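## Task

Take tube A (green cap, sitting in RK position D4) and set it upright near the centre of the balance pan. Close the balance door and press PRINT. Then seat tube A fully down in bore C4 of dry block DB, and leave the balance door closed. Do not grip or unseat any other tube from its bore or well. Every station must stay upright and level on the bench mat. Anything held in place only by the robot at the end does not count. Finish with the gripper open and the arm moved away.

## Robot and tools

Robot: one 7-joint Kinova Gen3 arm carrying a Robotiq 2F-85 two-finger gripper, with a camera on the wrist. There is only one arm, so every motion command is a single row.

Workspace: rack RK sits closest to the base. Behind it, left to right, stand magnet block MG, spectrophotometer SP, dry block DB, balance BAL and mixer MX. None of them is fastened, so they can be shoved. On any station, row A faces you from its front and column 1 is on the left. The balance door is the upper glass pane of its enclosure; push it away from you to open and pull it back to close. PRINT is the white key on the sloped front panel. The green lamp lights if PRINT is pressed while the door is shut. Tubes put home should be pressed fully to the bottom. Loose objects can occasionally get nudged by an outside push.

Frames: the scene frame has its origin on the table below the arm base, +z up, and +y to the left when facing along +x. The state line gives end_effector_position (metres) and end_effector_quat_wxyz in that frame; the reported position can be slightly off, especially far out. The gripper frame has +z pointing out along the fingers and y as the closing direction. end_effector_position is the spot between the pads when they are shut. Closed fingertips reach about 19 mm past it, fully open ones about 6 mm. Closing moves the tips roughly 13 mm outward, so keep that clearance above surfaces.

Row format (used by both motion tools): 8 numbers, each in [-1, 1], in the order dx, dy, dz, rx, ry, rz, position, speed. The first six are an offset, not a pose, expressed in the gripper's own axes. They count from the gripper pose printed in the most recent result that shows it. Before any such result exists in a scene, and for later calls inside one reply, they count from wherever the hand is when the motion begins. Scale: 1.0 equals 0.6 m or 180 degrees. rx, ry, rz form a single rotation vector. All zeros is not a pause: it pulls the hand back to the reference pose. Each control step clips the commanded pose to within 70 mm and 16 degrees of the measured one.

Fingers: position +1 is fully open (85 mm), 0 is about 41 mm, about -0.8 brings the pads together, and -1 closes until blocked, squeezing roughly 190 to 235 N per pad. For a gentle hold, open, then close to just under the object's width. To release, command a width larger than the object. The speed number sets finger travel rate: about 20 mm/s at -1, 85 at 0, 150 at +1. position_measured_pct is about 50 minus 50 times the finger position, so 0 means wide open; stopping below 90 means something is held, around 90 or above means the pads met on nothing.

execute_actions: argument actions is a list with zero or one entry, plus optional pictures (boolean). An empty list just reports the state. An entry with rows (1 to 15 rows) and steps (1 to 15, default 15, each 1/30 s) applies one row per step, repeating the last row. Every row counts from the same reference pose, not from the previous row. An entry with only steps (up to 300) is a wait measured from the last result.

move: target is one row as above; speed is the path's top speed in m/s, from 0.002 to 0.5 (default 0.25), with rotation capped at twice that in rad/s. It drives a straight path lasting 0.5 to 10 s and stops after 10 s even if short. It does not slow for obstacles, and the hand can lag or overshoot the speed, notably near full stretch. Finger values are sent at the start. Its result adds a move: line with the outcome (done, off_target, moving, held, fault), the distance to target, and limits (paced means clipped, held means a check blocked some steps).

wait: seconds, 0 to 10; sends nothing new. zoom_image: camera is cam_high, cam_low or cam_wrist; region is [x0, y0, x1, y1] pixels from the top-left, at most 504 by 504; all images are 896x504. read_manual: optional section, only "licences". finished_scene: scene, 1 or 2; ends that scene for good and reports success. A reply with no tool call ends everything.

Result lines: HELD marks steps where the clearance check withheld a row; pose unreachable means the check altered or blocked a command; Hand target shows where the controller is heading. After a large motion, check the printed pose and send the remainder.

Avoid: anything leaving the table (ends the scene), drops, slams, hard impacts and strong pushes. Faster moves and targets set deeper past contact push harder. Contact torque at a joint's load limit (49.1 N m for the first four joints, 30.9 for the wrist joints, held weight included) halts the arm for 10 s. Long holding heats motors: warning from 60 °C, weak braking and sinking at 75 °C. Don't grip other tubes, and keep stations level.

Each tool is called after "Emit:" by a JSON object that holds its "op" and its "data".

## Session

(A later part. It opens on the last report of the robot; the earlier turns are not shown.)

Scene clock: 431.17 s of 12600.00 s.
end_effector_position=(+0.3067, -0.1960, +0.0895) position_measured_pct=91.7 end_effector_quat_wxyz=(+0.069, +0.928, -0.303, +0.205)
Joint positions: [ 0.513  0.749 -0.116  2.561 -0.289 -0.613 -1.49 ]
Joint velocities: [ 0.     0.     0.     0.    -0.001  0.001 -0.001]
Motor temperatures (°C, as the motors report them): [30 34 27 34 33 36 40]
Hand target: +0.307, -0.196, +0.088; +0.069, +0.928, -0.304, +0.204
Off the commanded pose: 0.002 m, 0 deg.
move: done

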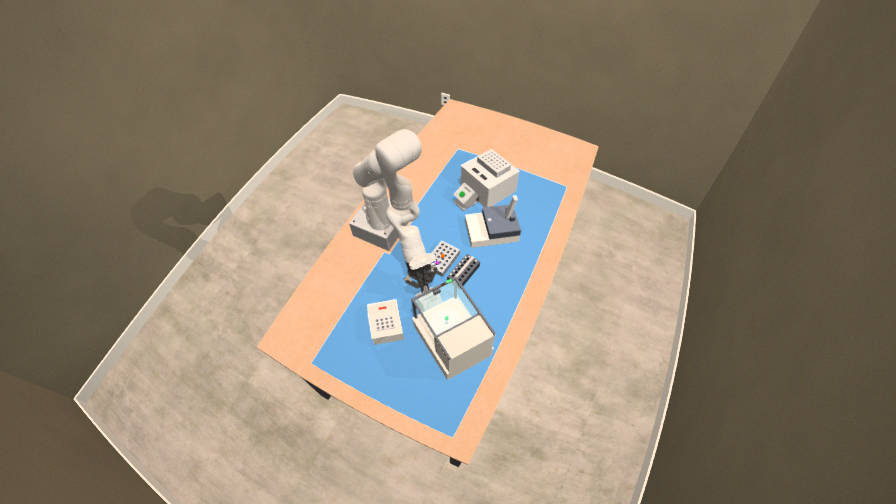

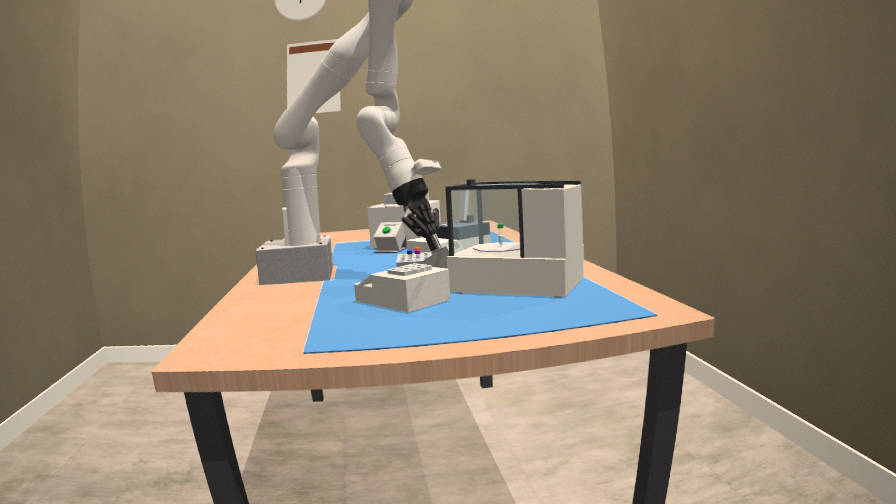

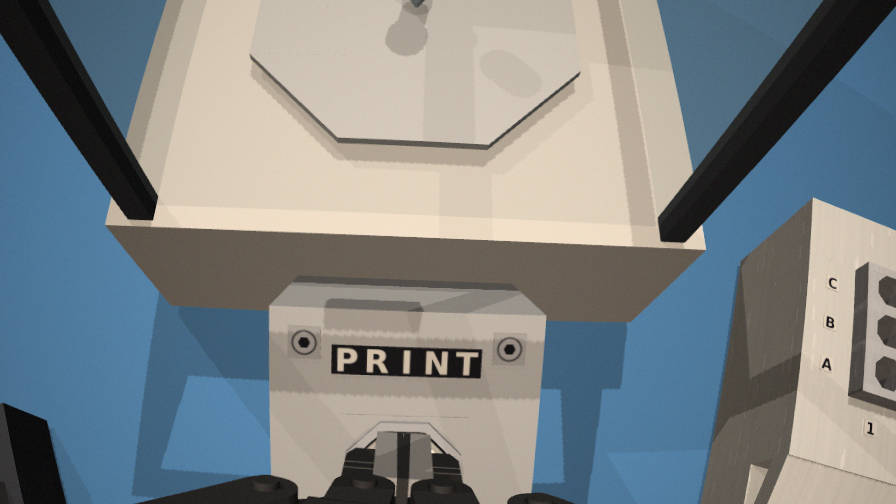

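Emit:
{"op": "move", "data": {"target": [0, 0, -0.1, 0, 0, 0, -1, 0], "speed": 0.06}}

Emit:
{"op": "zoom_image", "data": {"camera": "cam_high", "region": [380, 230, 520, 380]}}

Scene clock: 437.13 s of 12600.00 s.
end_effector_position=(+0.2869, -0.1812, +0.1435) position_measured_pct=91.7 end_effector_quat_wxyz=(+0.064, +0.931, -0.305, +0.187)
Joint positions: [ 0.512  0.494 -0.134  2.582 -0.477 -0.353 -1.323]
Joint velocities: [ 0.067 -0.008 -0.098 -0.001 -0.137 -0.021  0.133]
Motor temperatures (°C, as the motors report them): [30 34 27 34 33 36 40]
Hand target: +0.287, -0.181, +0.144; +0.064, +0.931, -0.305, +0.187
Off the commanded pose: 0.001 m, 2 deg.
joint sent to its limit — the command would take joint 4 (elbow) past its upper limit, so that joint was sent only as far as its limit.
move: done

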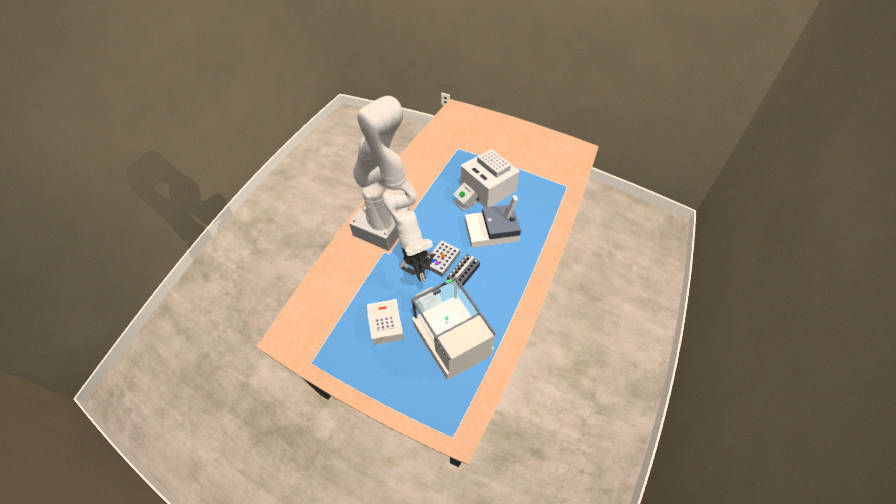

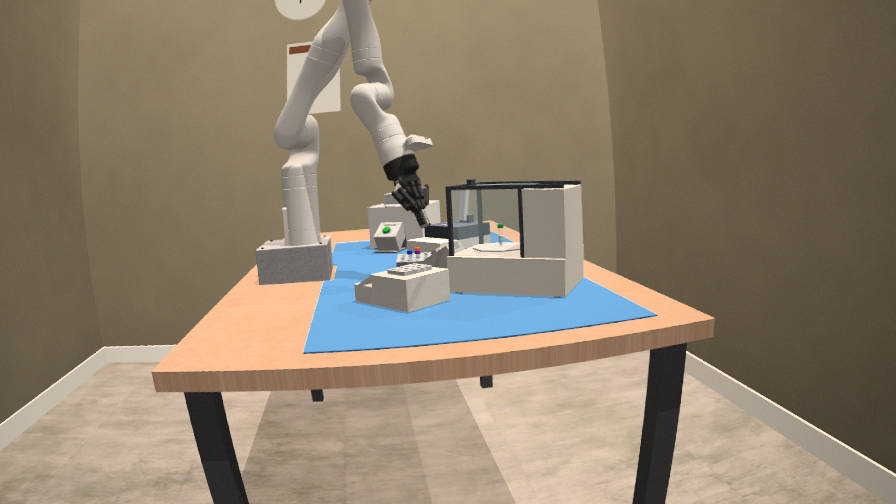

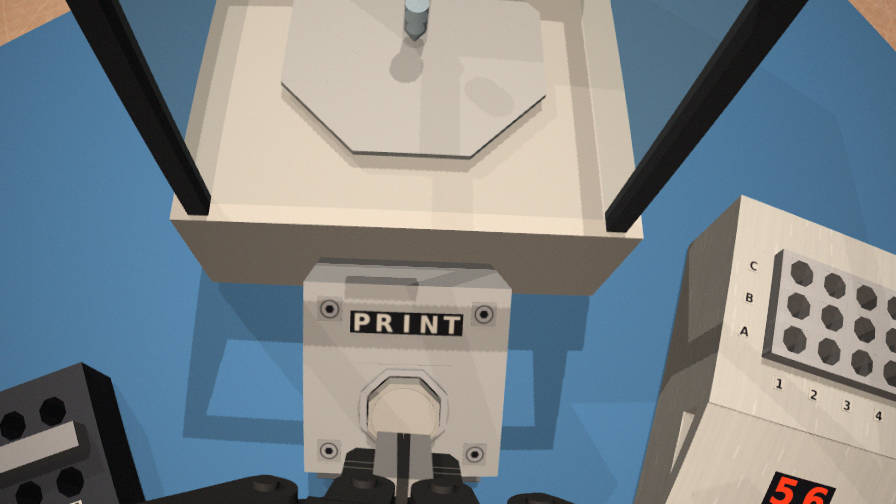

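Region (380, 230, 520, 380) of cam_high's 896x504 image, scaled by 3.360, with more detail than that image has; it fills the left 470 columns of this view, and the rest is white.

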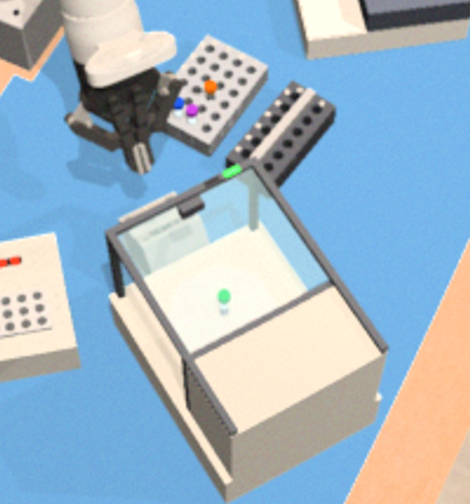

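Emit:
{"op": "move", "data": {"target": [0.122, 0, -0.183, 0, -0.128, 0, 0, 0], "speed": 0.1}}

Scene clock: 450.90 s of 12600.00 s.
end_effector_position=(+0.3076, -0.1946, +0.2731) position_measured_pct=50.0 end_effector_quat_wxyz=(+0.002, +0.950, -0.312, -0.002)
Joint positions: [ 0.035  0.324  0.597  1.965 -0.219  0.924 -1.471]
Joint velocities: [ 0.003  0.004  0.001 -0.008 -0.001  0.008  0.001]
Motor temperatures (°C, as the motors report them): [30 34 27 34 33 36 40]
Hand target: +0.308, -0.195, +0.273; +0.002, +0.950, -0.312, -0.003
Off the commanded pose: 0.001 m, 0 deg.
move: done

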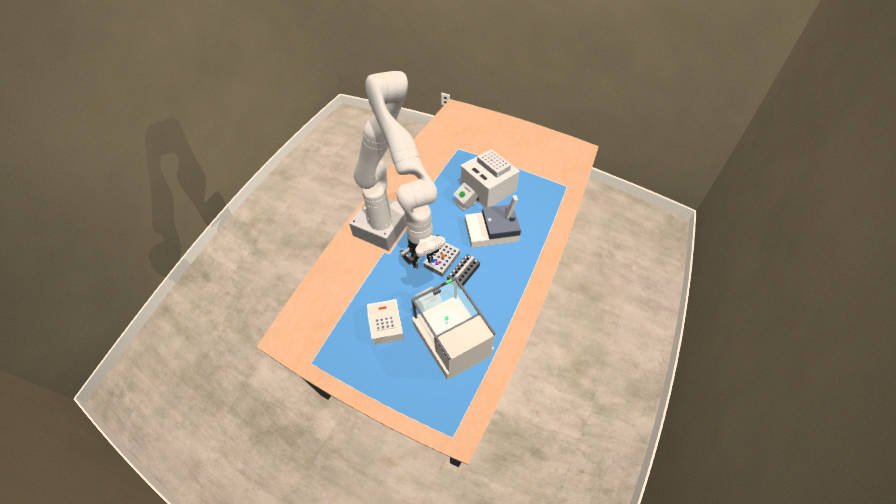

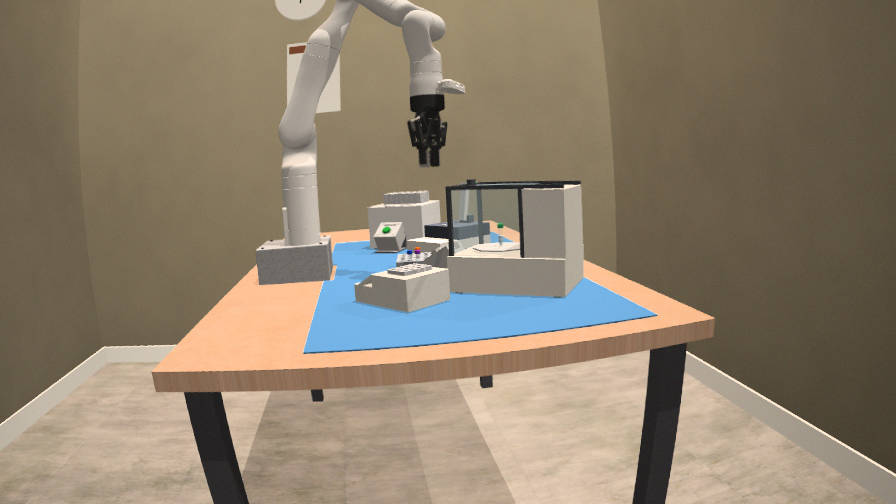

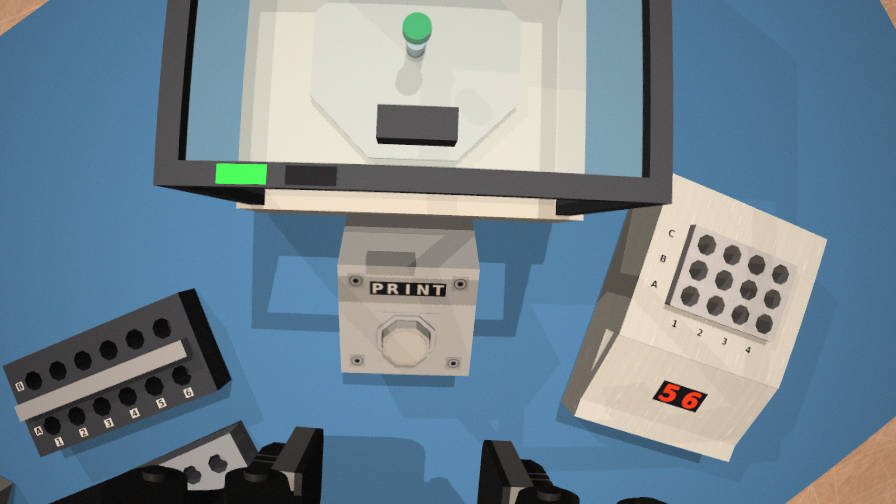

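Emit:
{"op": "move", "data": {"target": [0.166, -0.003, 0, 0, 0, 0, 0, 0], "speed": 0.12}}

Emit:
{"op": "move", "data": {"target": [0, 0, 0.04, 0, 0, 0, 0, 0], "speed": 0.03}}

Scene clock: 459.27 s of 12600.00 s.
end_effector_position=(+0.3893, -0.2517, +0.2734) position_measured_pct=50.0 end_effector_quat_wxyz=(+0.002, +0.950, -0.312, -0.002)
Joint positions: [ 0.159  0.535  0.559  1.643 -0.309  1.059 -1.403]
Joint velocities: [ 0.005  0.009  0.002 -0.006 -0.001  0.003 -0.   ]
Motor temperatures (°C, as the motors report them): [30 34 27 34 33 36 40]
Hand target: +0.389, -0.252, +0.273; +0.002, +0.950, -0.312, -0.002
Off the commanded pose: 0.001 m, 0 deg.
move: done

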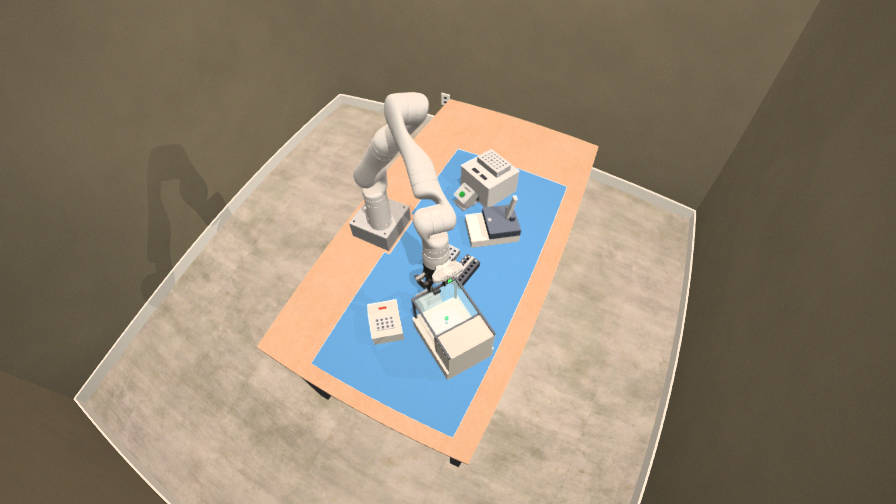

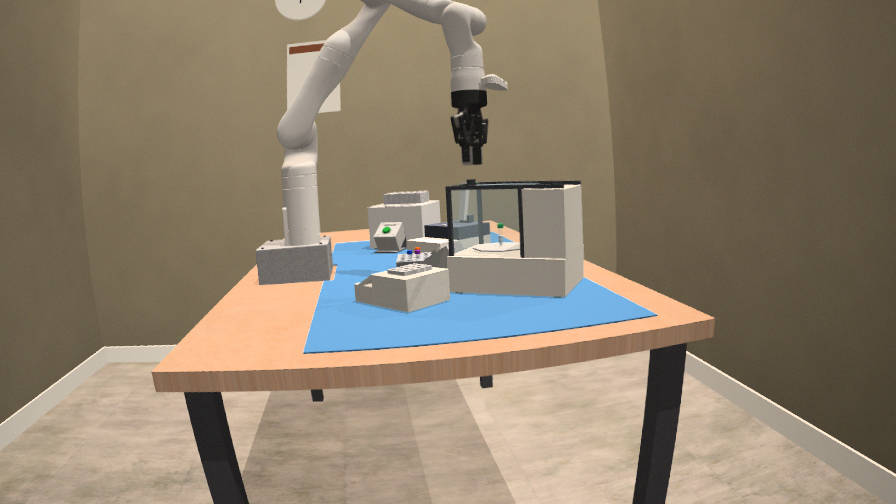

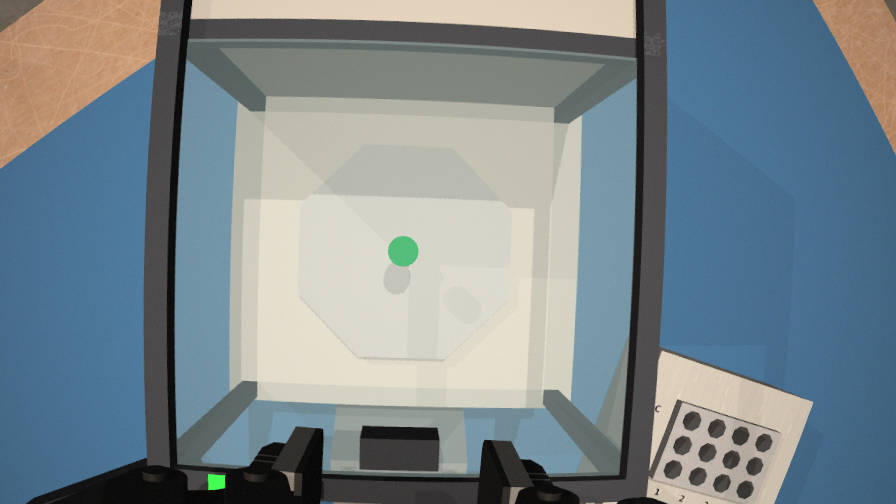

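Scene clock: 460.37 s of 12600.00 s.
end_effector_position=(+0.3892, -0.2518, +0.2495) position_measured_pct=50.0 end_effector_quat_wxyz=(+0.002, +0.950, -0.312, -0.002)
Joint positions: [ 0.17   0.567  0.544  1.679 -0.331  0.995 -1.385]
Joint velocities: [ 0.001  0.002 -0.     0.003 -0.002 -0.002  0.002]
Motor temperatures (°C, as the motors report them): [30 34 27 34 33 36 40]
Hand target: +0.389, -0.252, +0.249; +0.002, +0.950, -0.312, -0.002
Off the commanded pose: 0.000 m, 0 deg.
move: done

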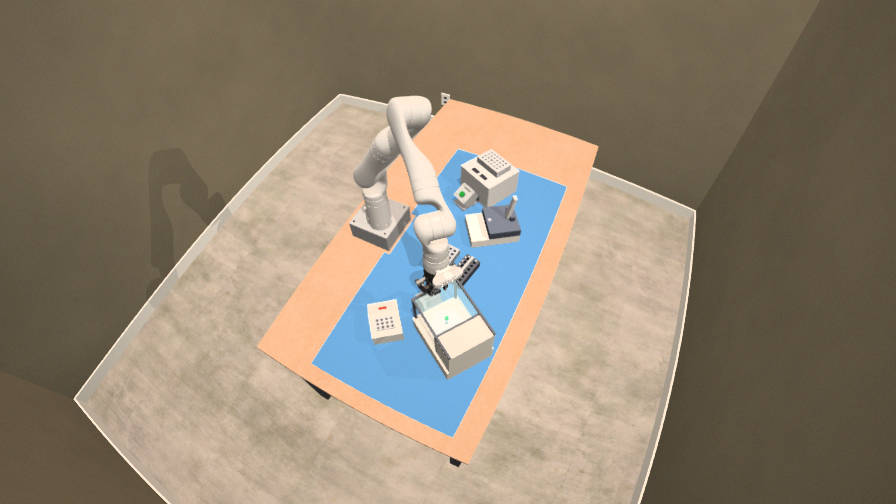

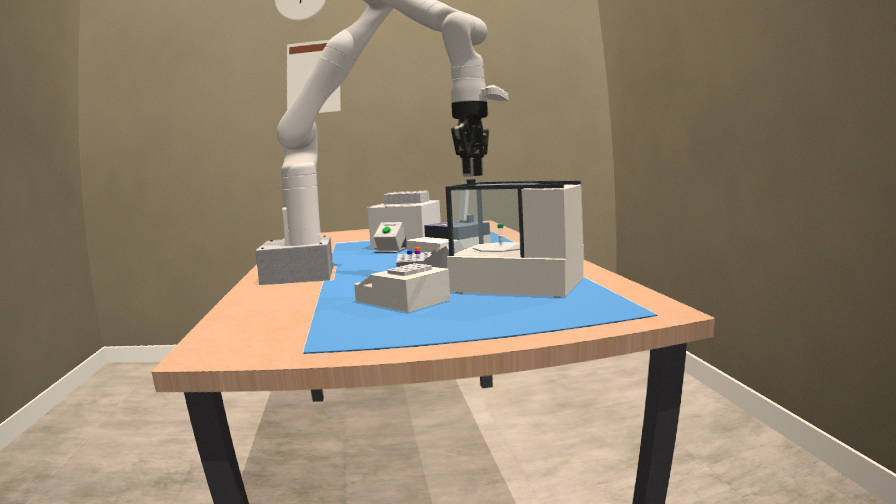

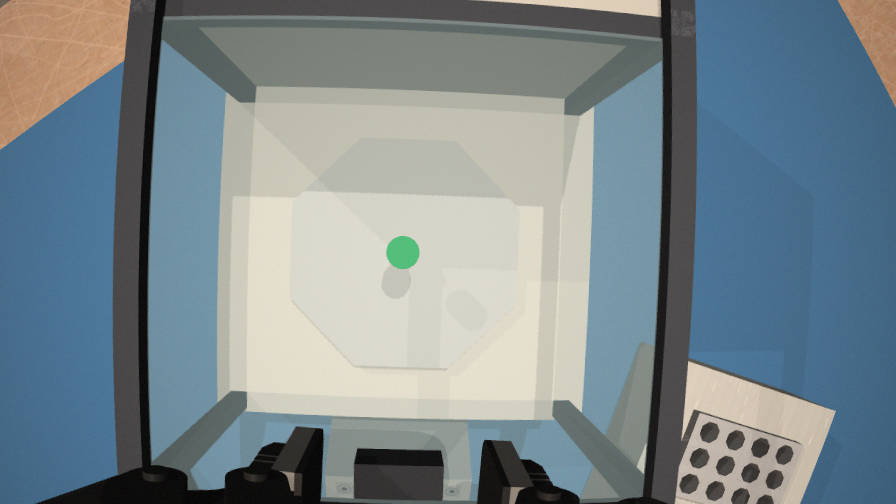

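Centred. Down 9.5 mm, grip, slide open.

Emit:
{"op": "move", "data": {"target": [0, 0, 0.0155, 0, 0, 0, 0, 0], "speed": 0.02}}

Emit:
{"op": "move", "data": {"target": [0, 0, 0, 0, 0, 0, -0.5, -0.5], "speed": 0.02}}

Emit:
{"op": "move", "data": {"target": [0.197, -0.002, 0, 0, 0, 0, -0.5, -0.5], "speed": 0.035}}

Scene clock: 467.73 s of 12600.00 s.
end_effector_position=(+0.3892, -0.2518, +0.2404) position_measured_pct=50.0 end_effector_quat_wxyz=(+0.002, +0.950, -0.312, -0.002)
Joint positions: [ 0.175  0.579  0.537  1.691 -0.339  0.971 -1.377]
Joint velocities: [ 0.001  0.003  0.001  0.002 -0.002 -0.005 -0.   ]
Motor temperatures (°C, as the motors report them): [30 34 27 34 33 36 40]
Hand target: +0.389, -0.252, +0.240; +0.002, +0.950, -0.312, -0.002
Off the commanded pose: 0.000 m, 0 deg.
move: done

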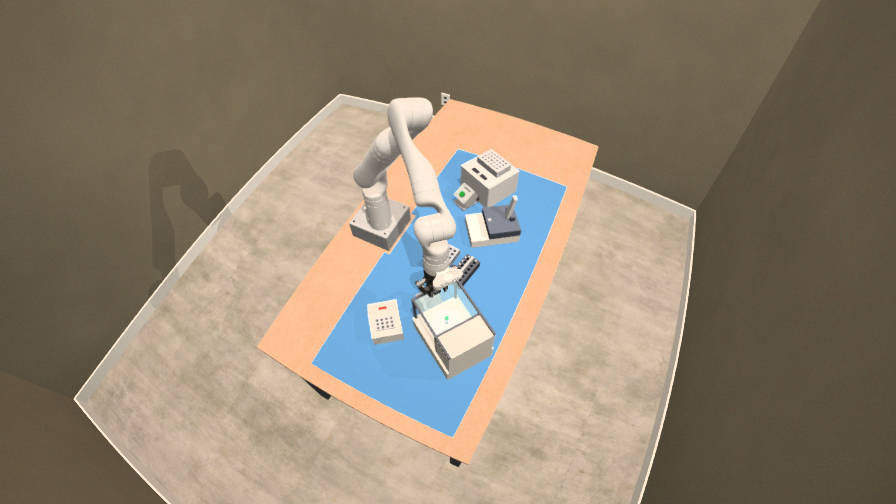

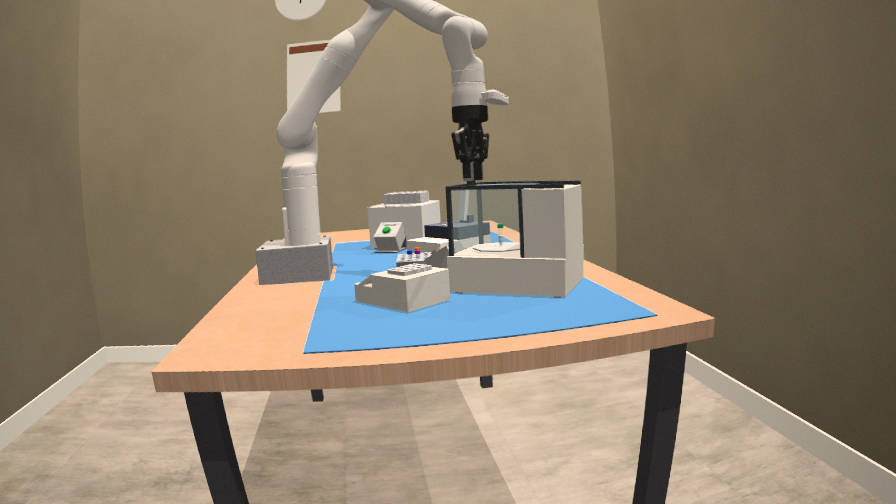

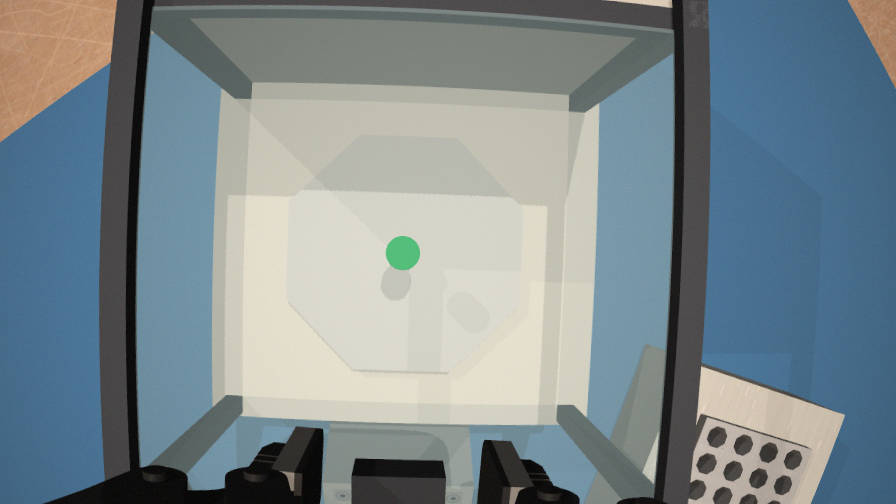

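Scene clock: 468.43 s of 12600.00 s.
end_effector_position=(+0.3894, -0.2516, +0.2408) position_measured_pct=70.6 end_effector_quat_wxyz=(+0.001, +0.950, -0.312, -0.002)
Joint positions: [ 0.174  0.578  0.537  1.691 -0.34   0.972 -1.377]
Joint velocities: [-0.     0.     0.001 -0.    -0.001 -0.001  0.   ]
Motor temperatures (°C, as the motors report them): [30 34 27 34 33 36 40]
Hand target: +0.389, -0.252, +0.240; +0.002, +0.950, -0.312, -0.002
Off the commanded pose: 0.000 m, 0 deg.
move: done

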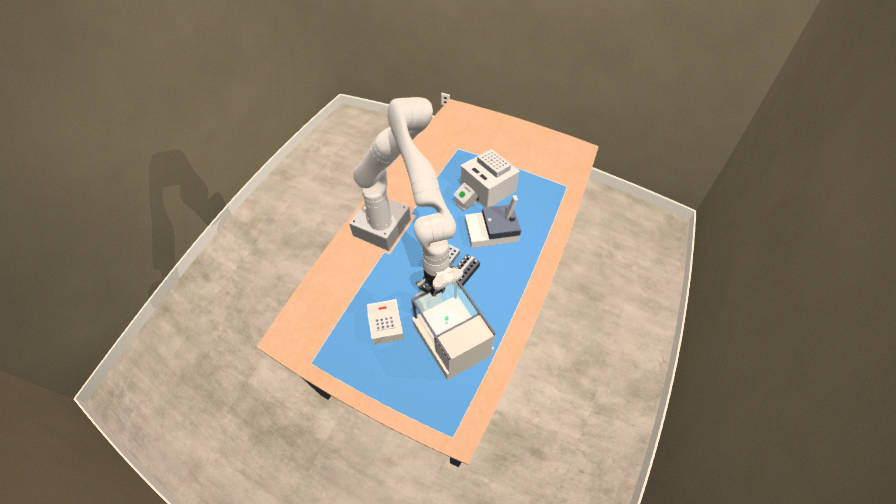

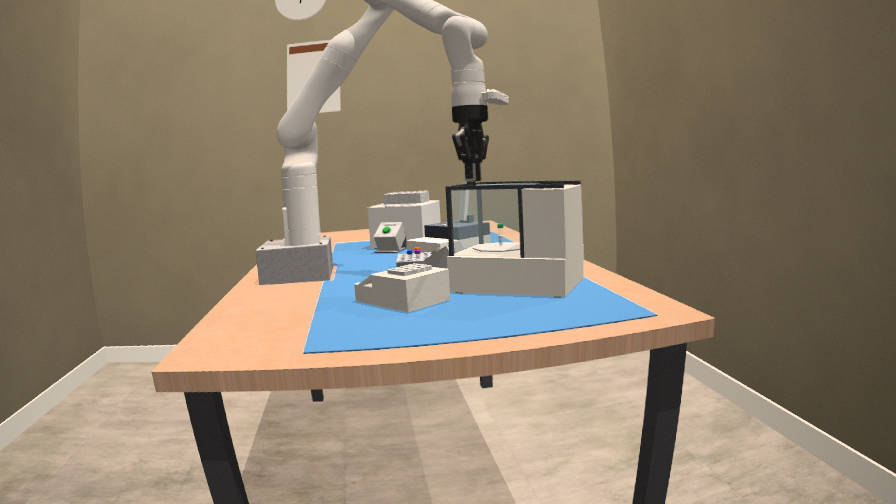

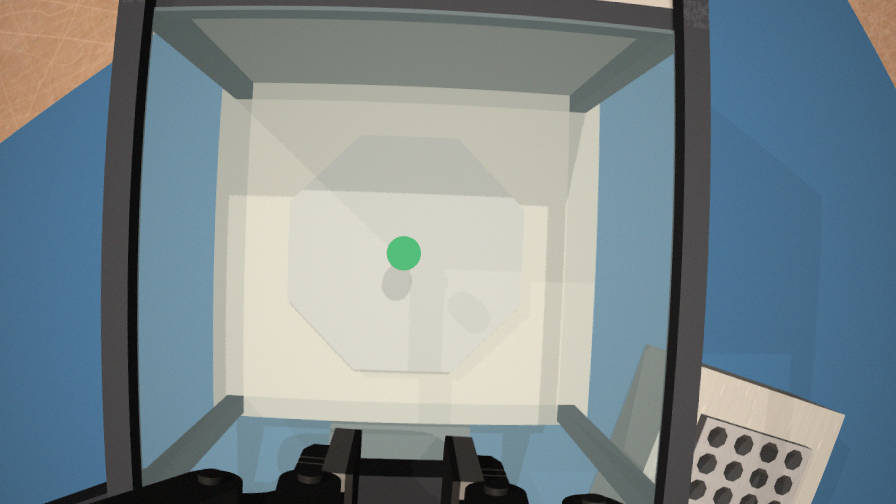

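Scene clock: 472.10 s of 12600.00 s.
end_effector_position=(+0.4873, -0.3174, +0.2414) position_measured_pct=70.6 end_effector_quat_wxyz=(-0.000, +0.951, -0.310, -0.001)
Joint positions: [ 0.293  0.821  0.511  1.214 -0.392  1.207 -1.403]
Joint velocities: [ 0.001  0.005  0.002 -0.009 -0.004  0.004  0.002]
Motor temperatures (°C, as the motors report them): [30 34 27 34 33 36 40]
Hand target: +0.486, -0.320, +0.241; +0.001, +0.950, -0.312, -0.002
Off the commanded pose: 0.004 m, 0 deg.
move: off_target

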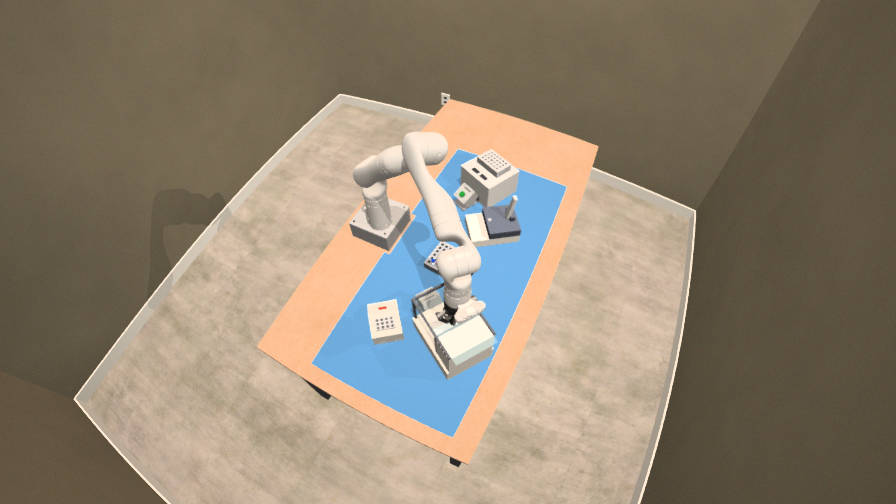

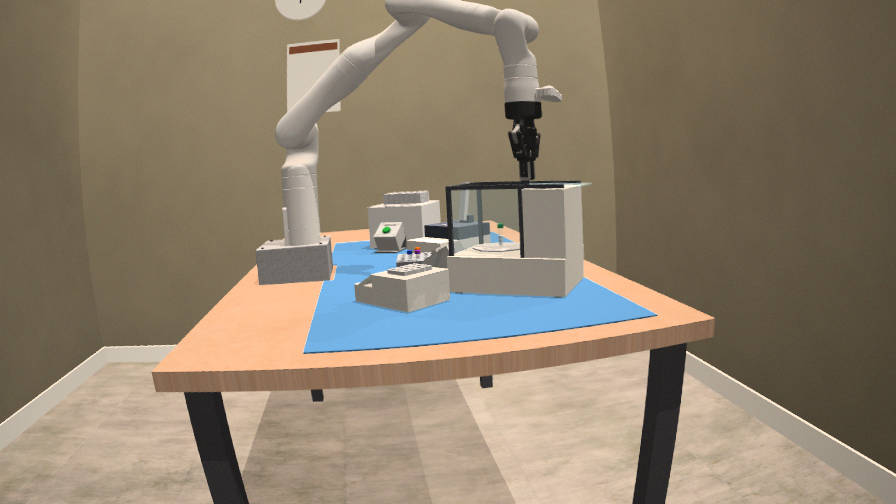

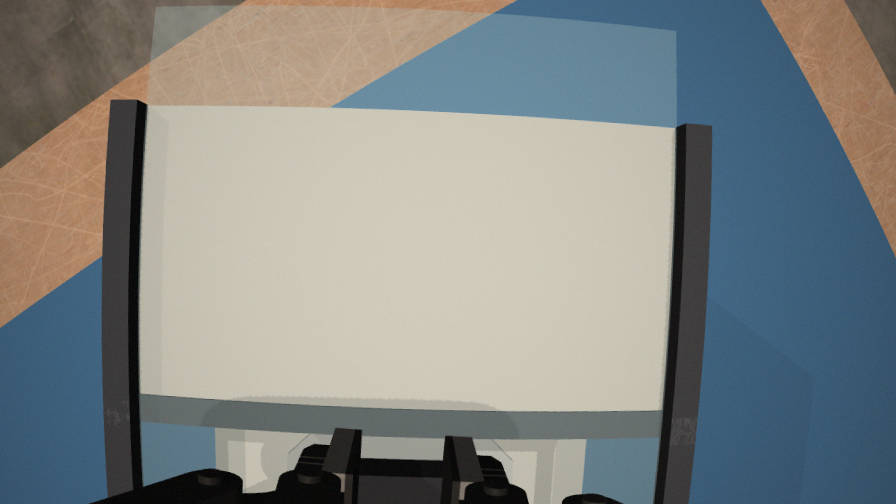

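Emit:
{"op": "move", "data": {"target": [0, 0, 0, 0, 0, 0, 0, 0], "speed": 0.02}}

Emit:
{"op": "move", "data": {"target": [0, 0, -0.06, 0, 0, 0, 0, 0], "speed": 0.06}}

Emit:
{"op": "move", "data": {"target": [-0.1153, 0.001, 0, 0, 0, 0, -0.3, 0], "speed": 0.08}}

Scene clock: 485.40 s of 12600.00 s.
end_effector_position=(+0.4873, -0.3174, +0.2414) position_measured_pct=50.0 end_effector_quat_wxyz=(-0.000, +0.951, -0.310, -0.001)
Joint positions: [ 0.293  0.821  0.511  1.214 -0.392  1.207 -1.403]
Joint velocities: [-0.    -0.     0.     0.001 -0.002 -0.    -0.   ]
Motor temperatures (°C, as the motors report them): [30 34 27 34 33 36 40]
Hand target: +0.487, -0.317, +0.241; -0.000, +0.951, -0.310, -0.001
Off the commanded pose: 0.000 m, 0 deg.
move: done

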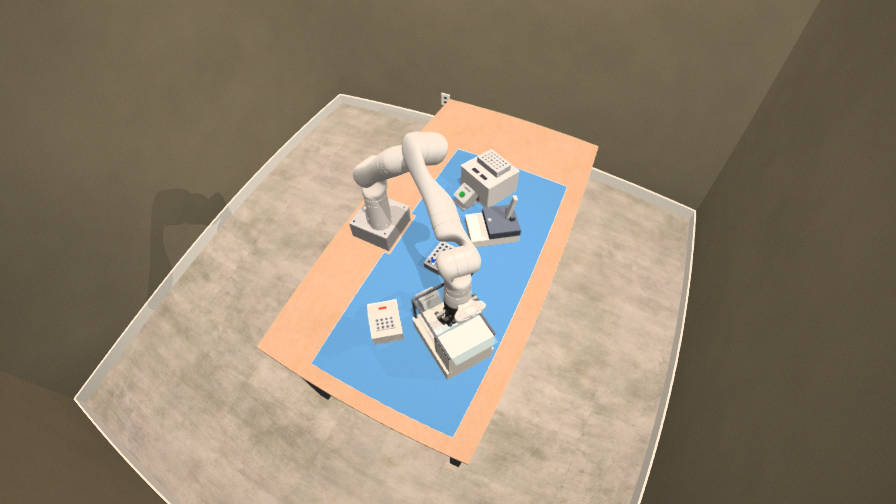

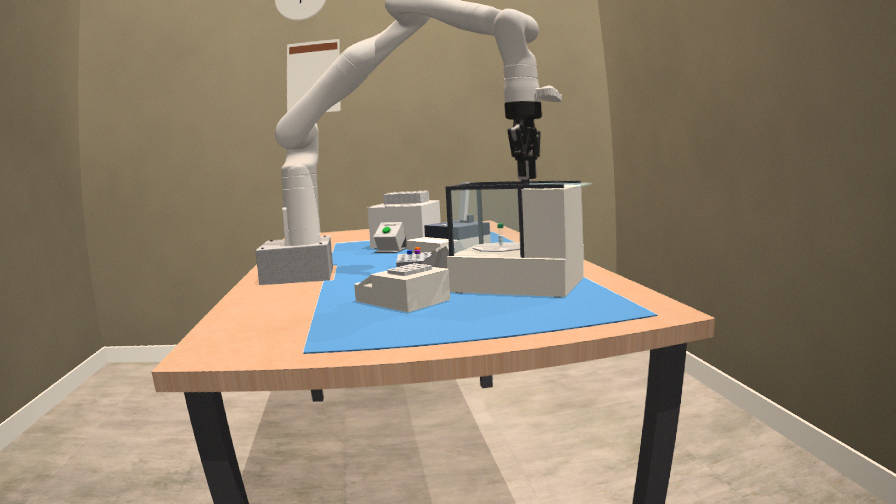

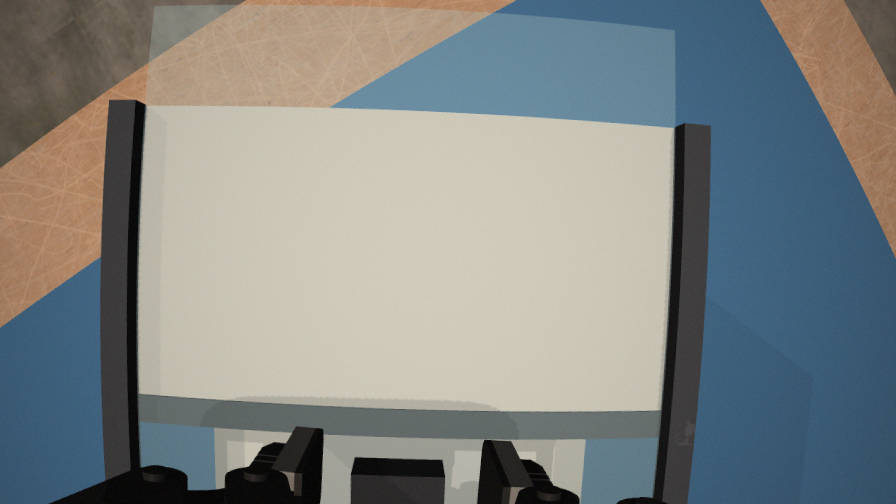

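Scene clock: 486.33 s of 12600.00 s.
end_effector_position=(+0.4873, -0.3174, +0.2772) position_measured_pct=50.0 end_effector_quat_wxyz=(-0.000, +0.951, -0.310, -0.001)
Joint positions: [ 0.293  0.788  0.525  1.156 -0.377  1.294 -1.419]
Joint velocities: [ 0.    -0.001  0.001  0.     0.     0.002 -0.001]
Motor temperatures (°C, as the motors report them): [30 34 27 34 33 36 40]
Hand target: +0.487, -0.317, +0.277; -0.000, +0.951, -0.310, -0.001
Off the commanded pose: 0.000 m, 0 deg.
move: done

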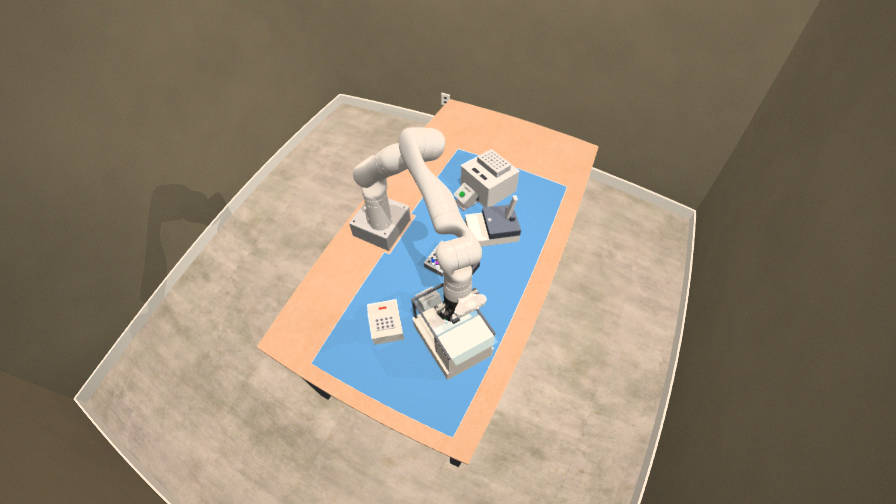

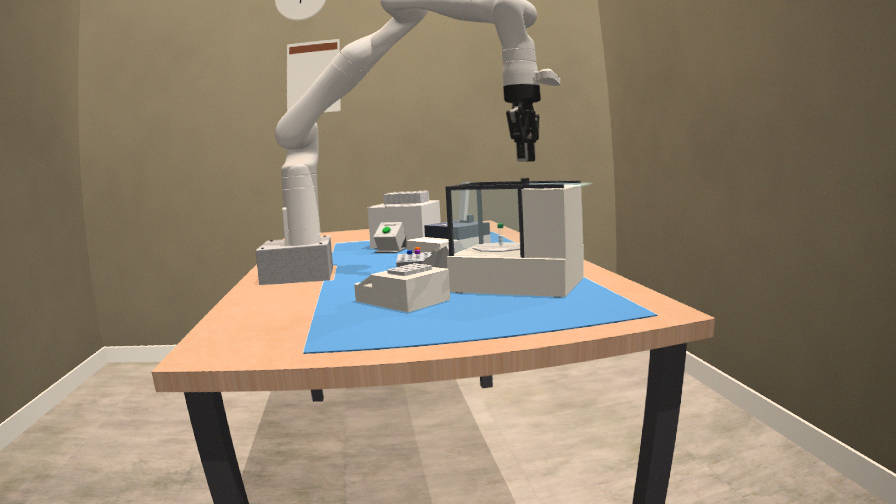

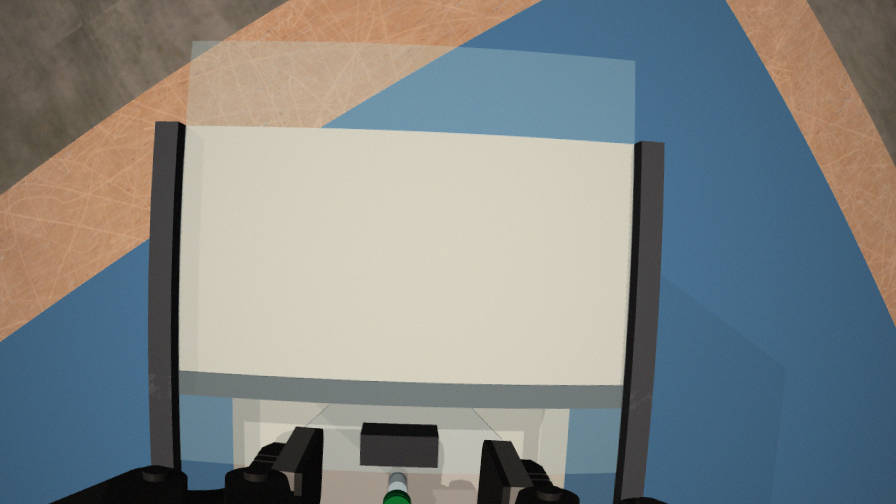

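Scene clock: 487.57 s of 12600.00 s.
end_effector_position=(+0.4308, -0.2775, +0.2768) position_measured_pct=65.1 end_effector_quat_wxyz=(-0.000, +0.951, -0.310, -0.001)
Joint positions: [ 0.212  0.634  0.544  1.456 -0.341  1.152 -1.399]
Joint velocities: [-0.005 -0.008 -0.     0.005  0.    -0.004 -0.001]
Motor temperatures (°C, as the motors report them): [30 34 27 34 33 36 40]
Hand target: +0.431, -0.277, +0.277; -0.001, +0.951, -0.310, -0.001
Off the commanded pose: 0.001 m, 0 deg.
move: done

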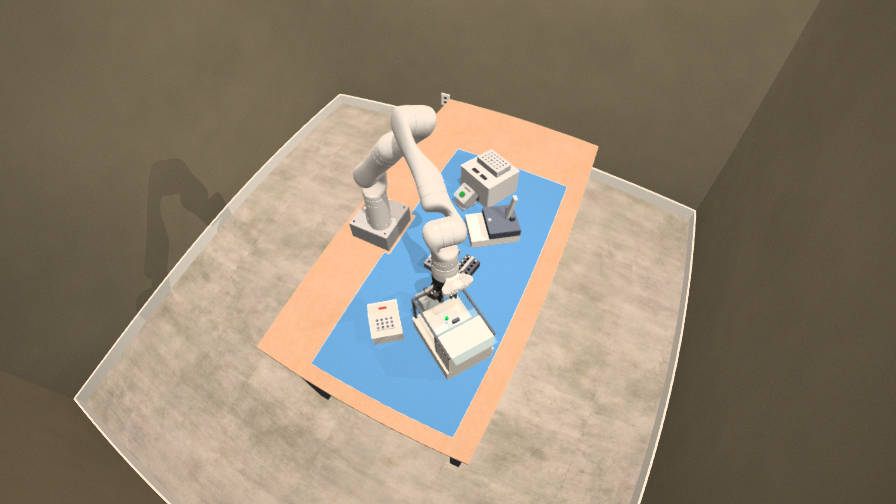

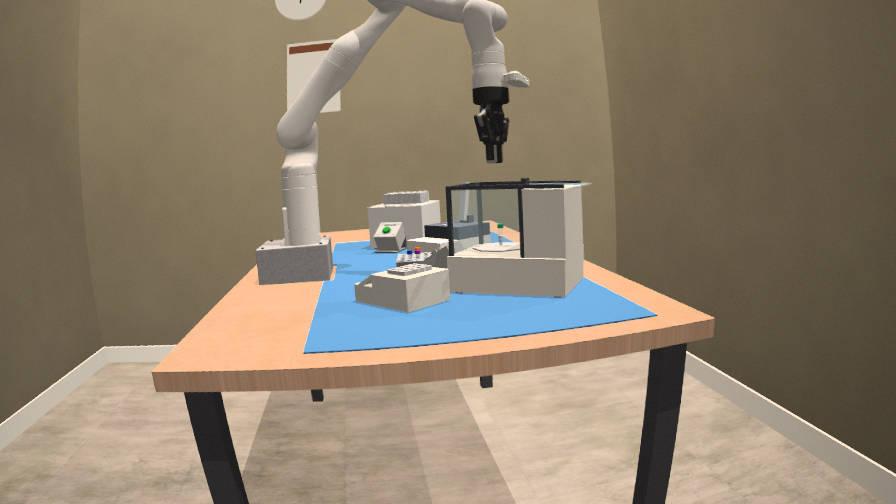

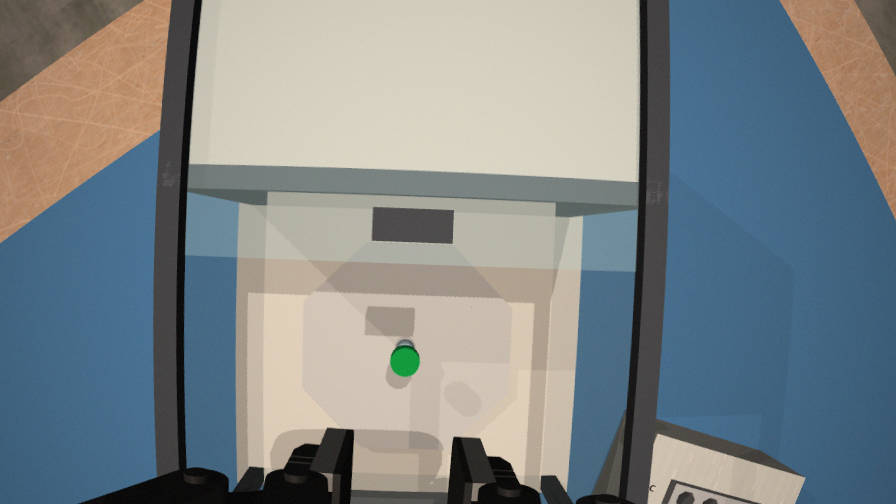

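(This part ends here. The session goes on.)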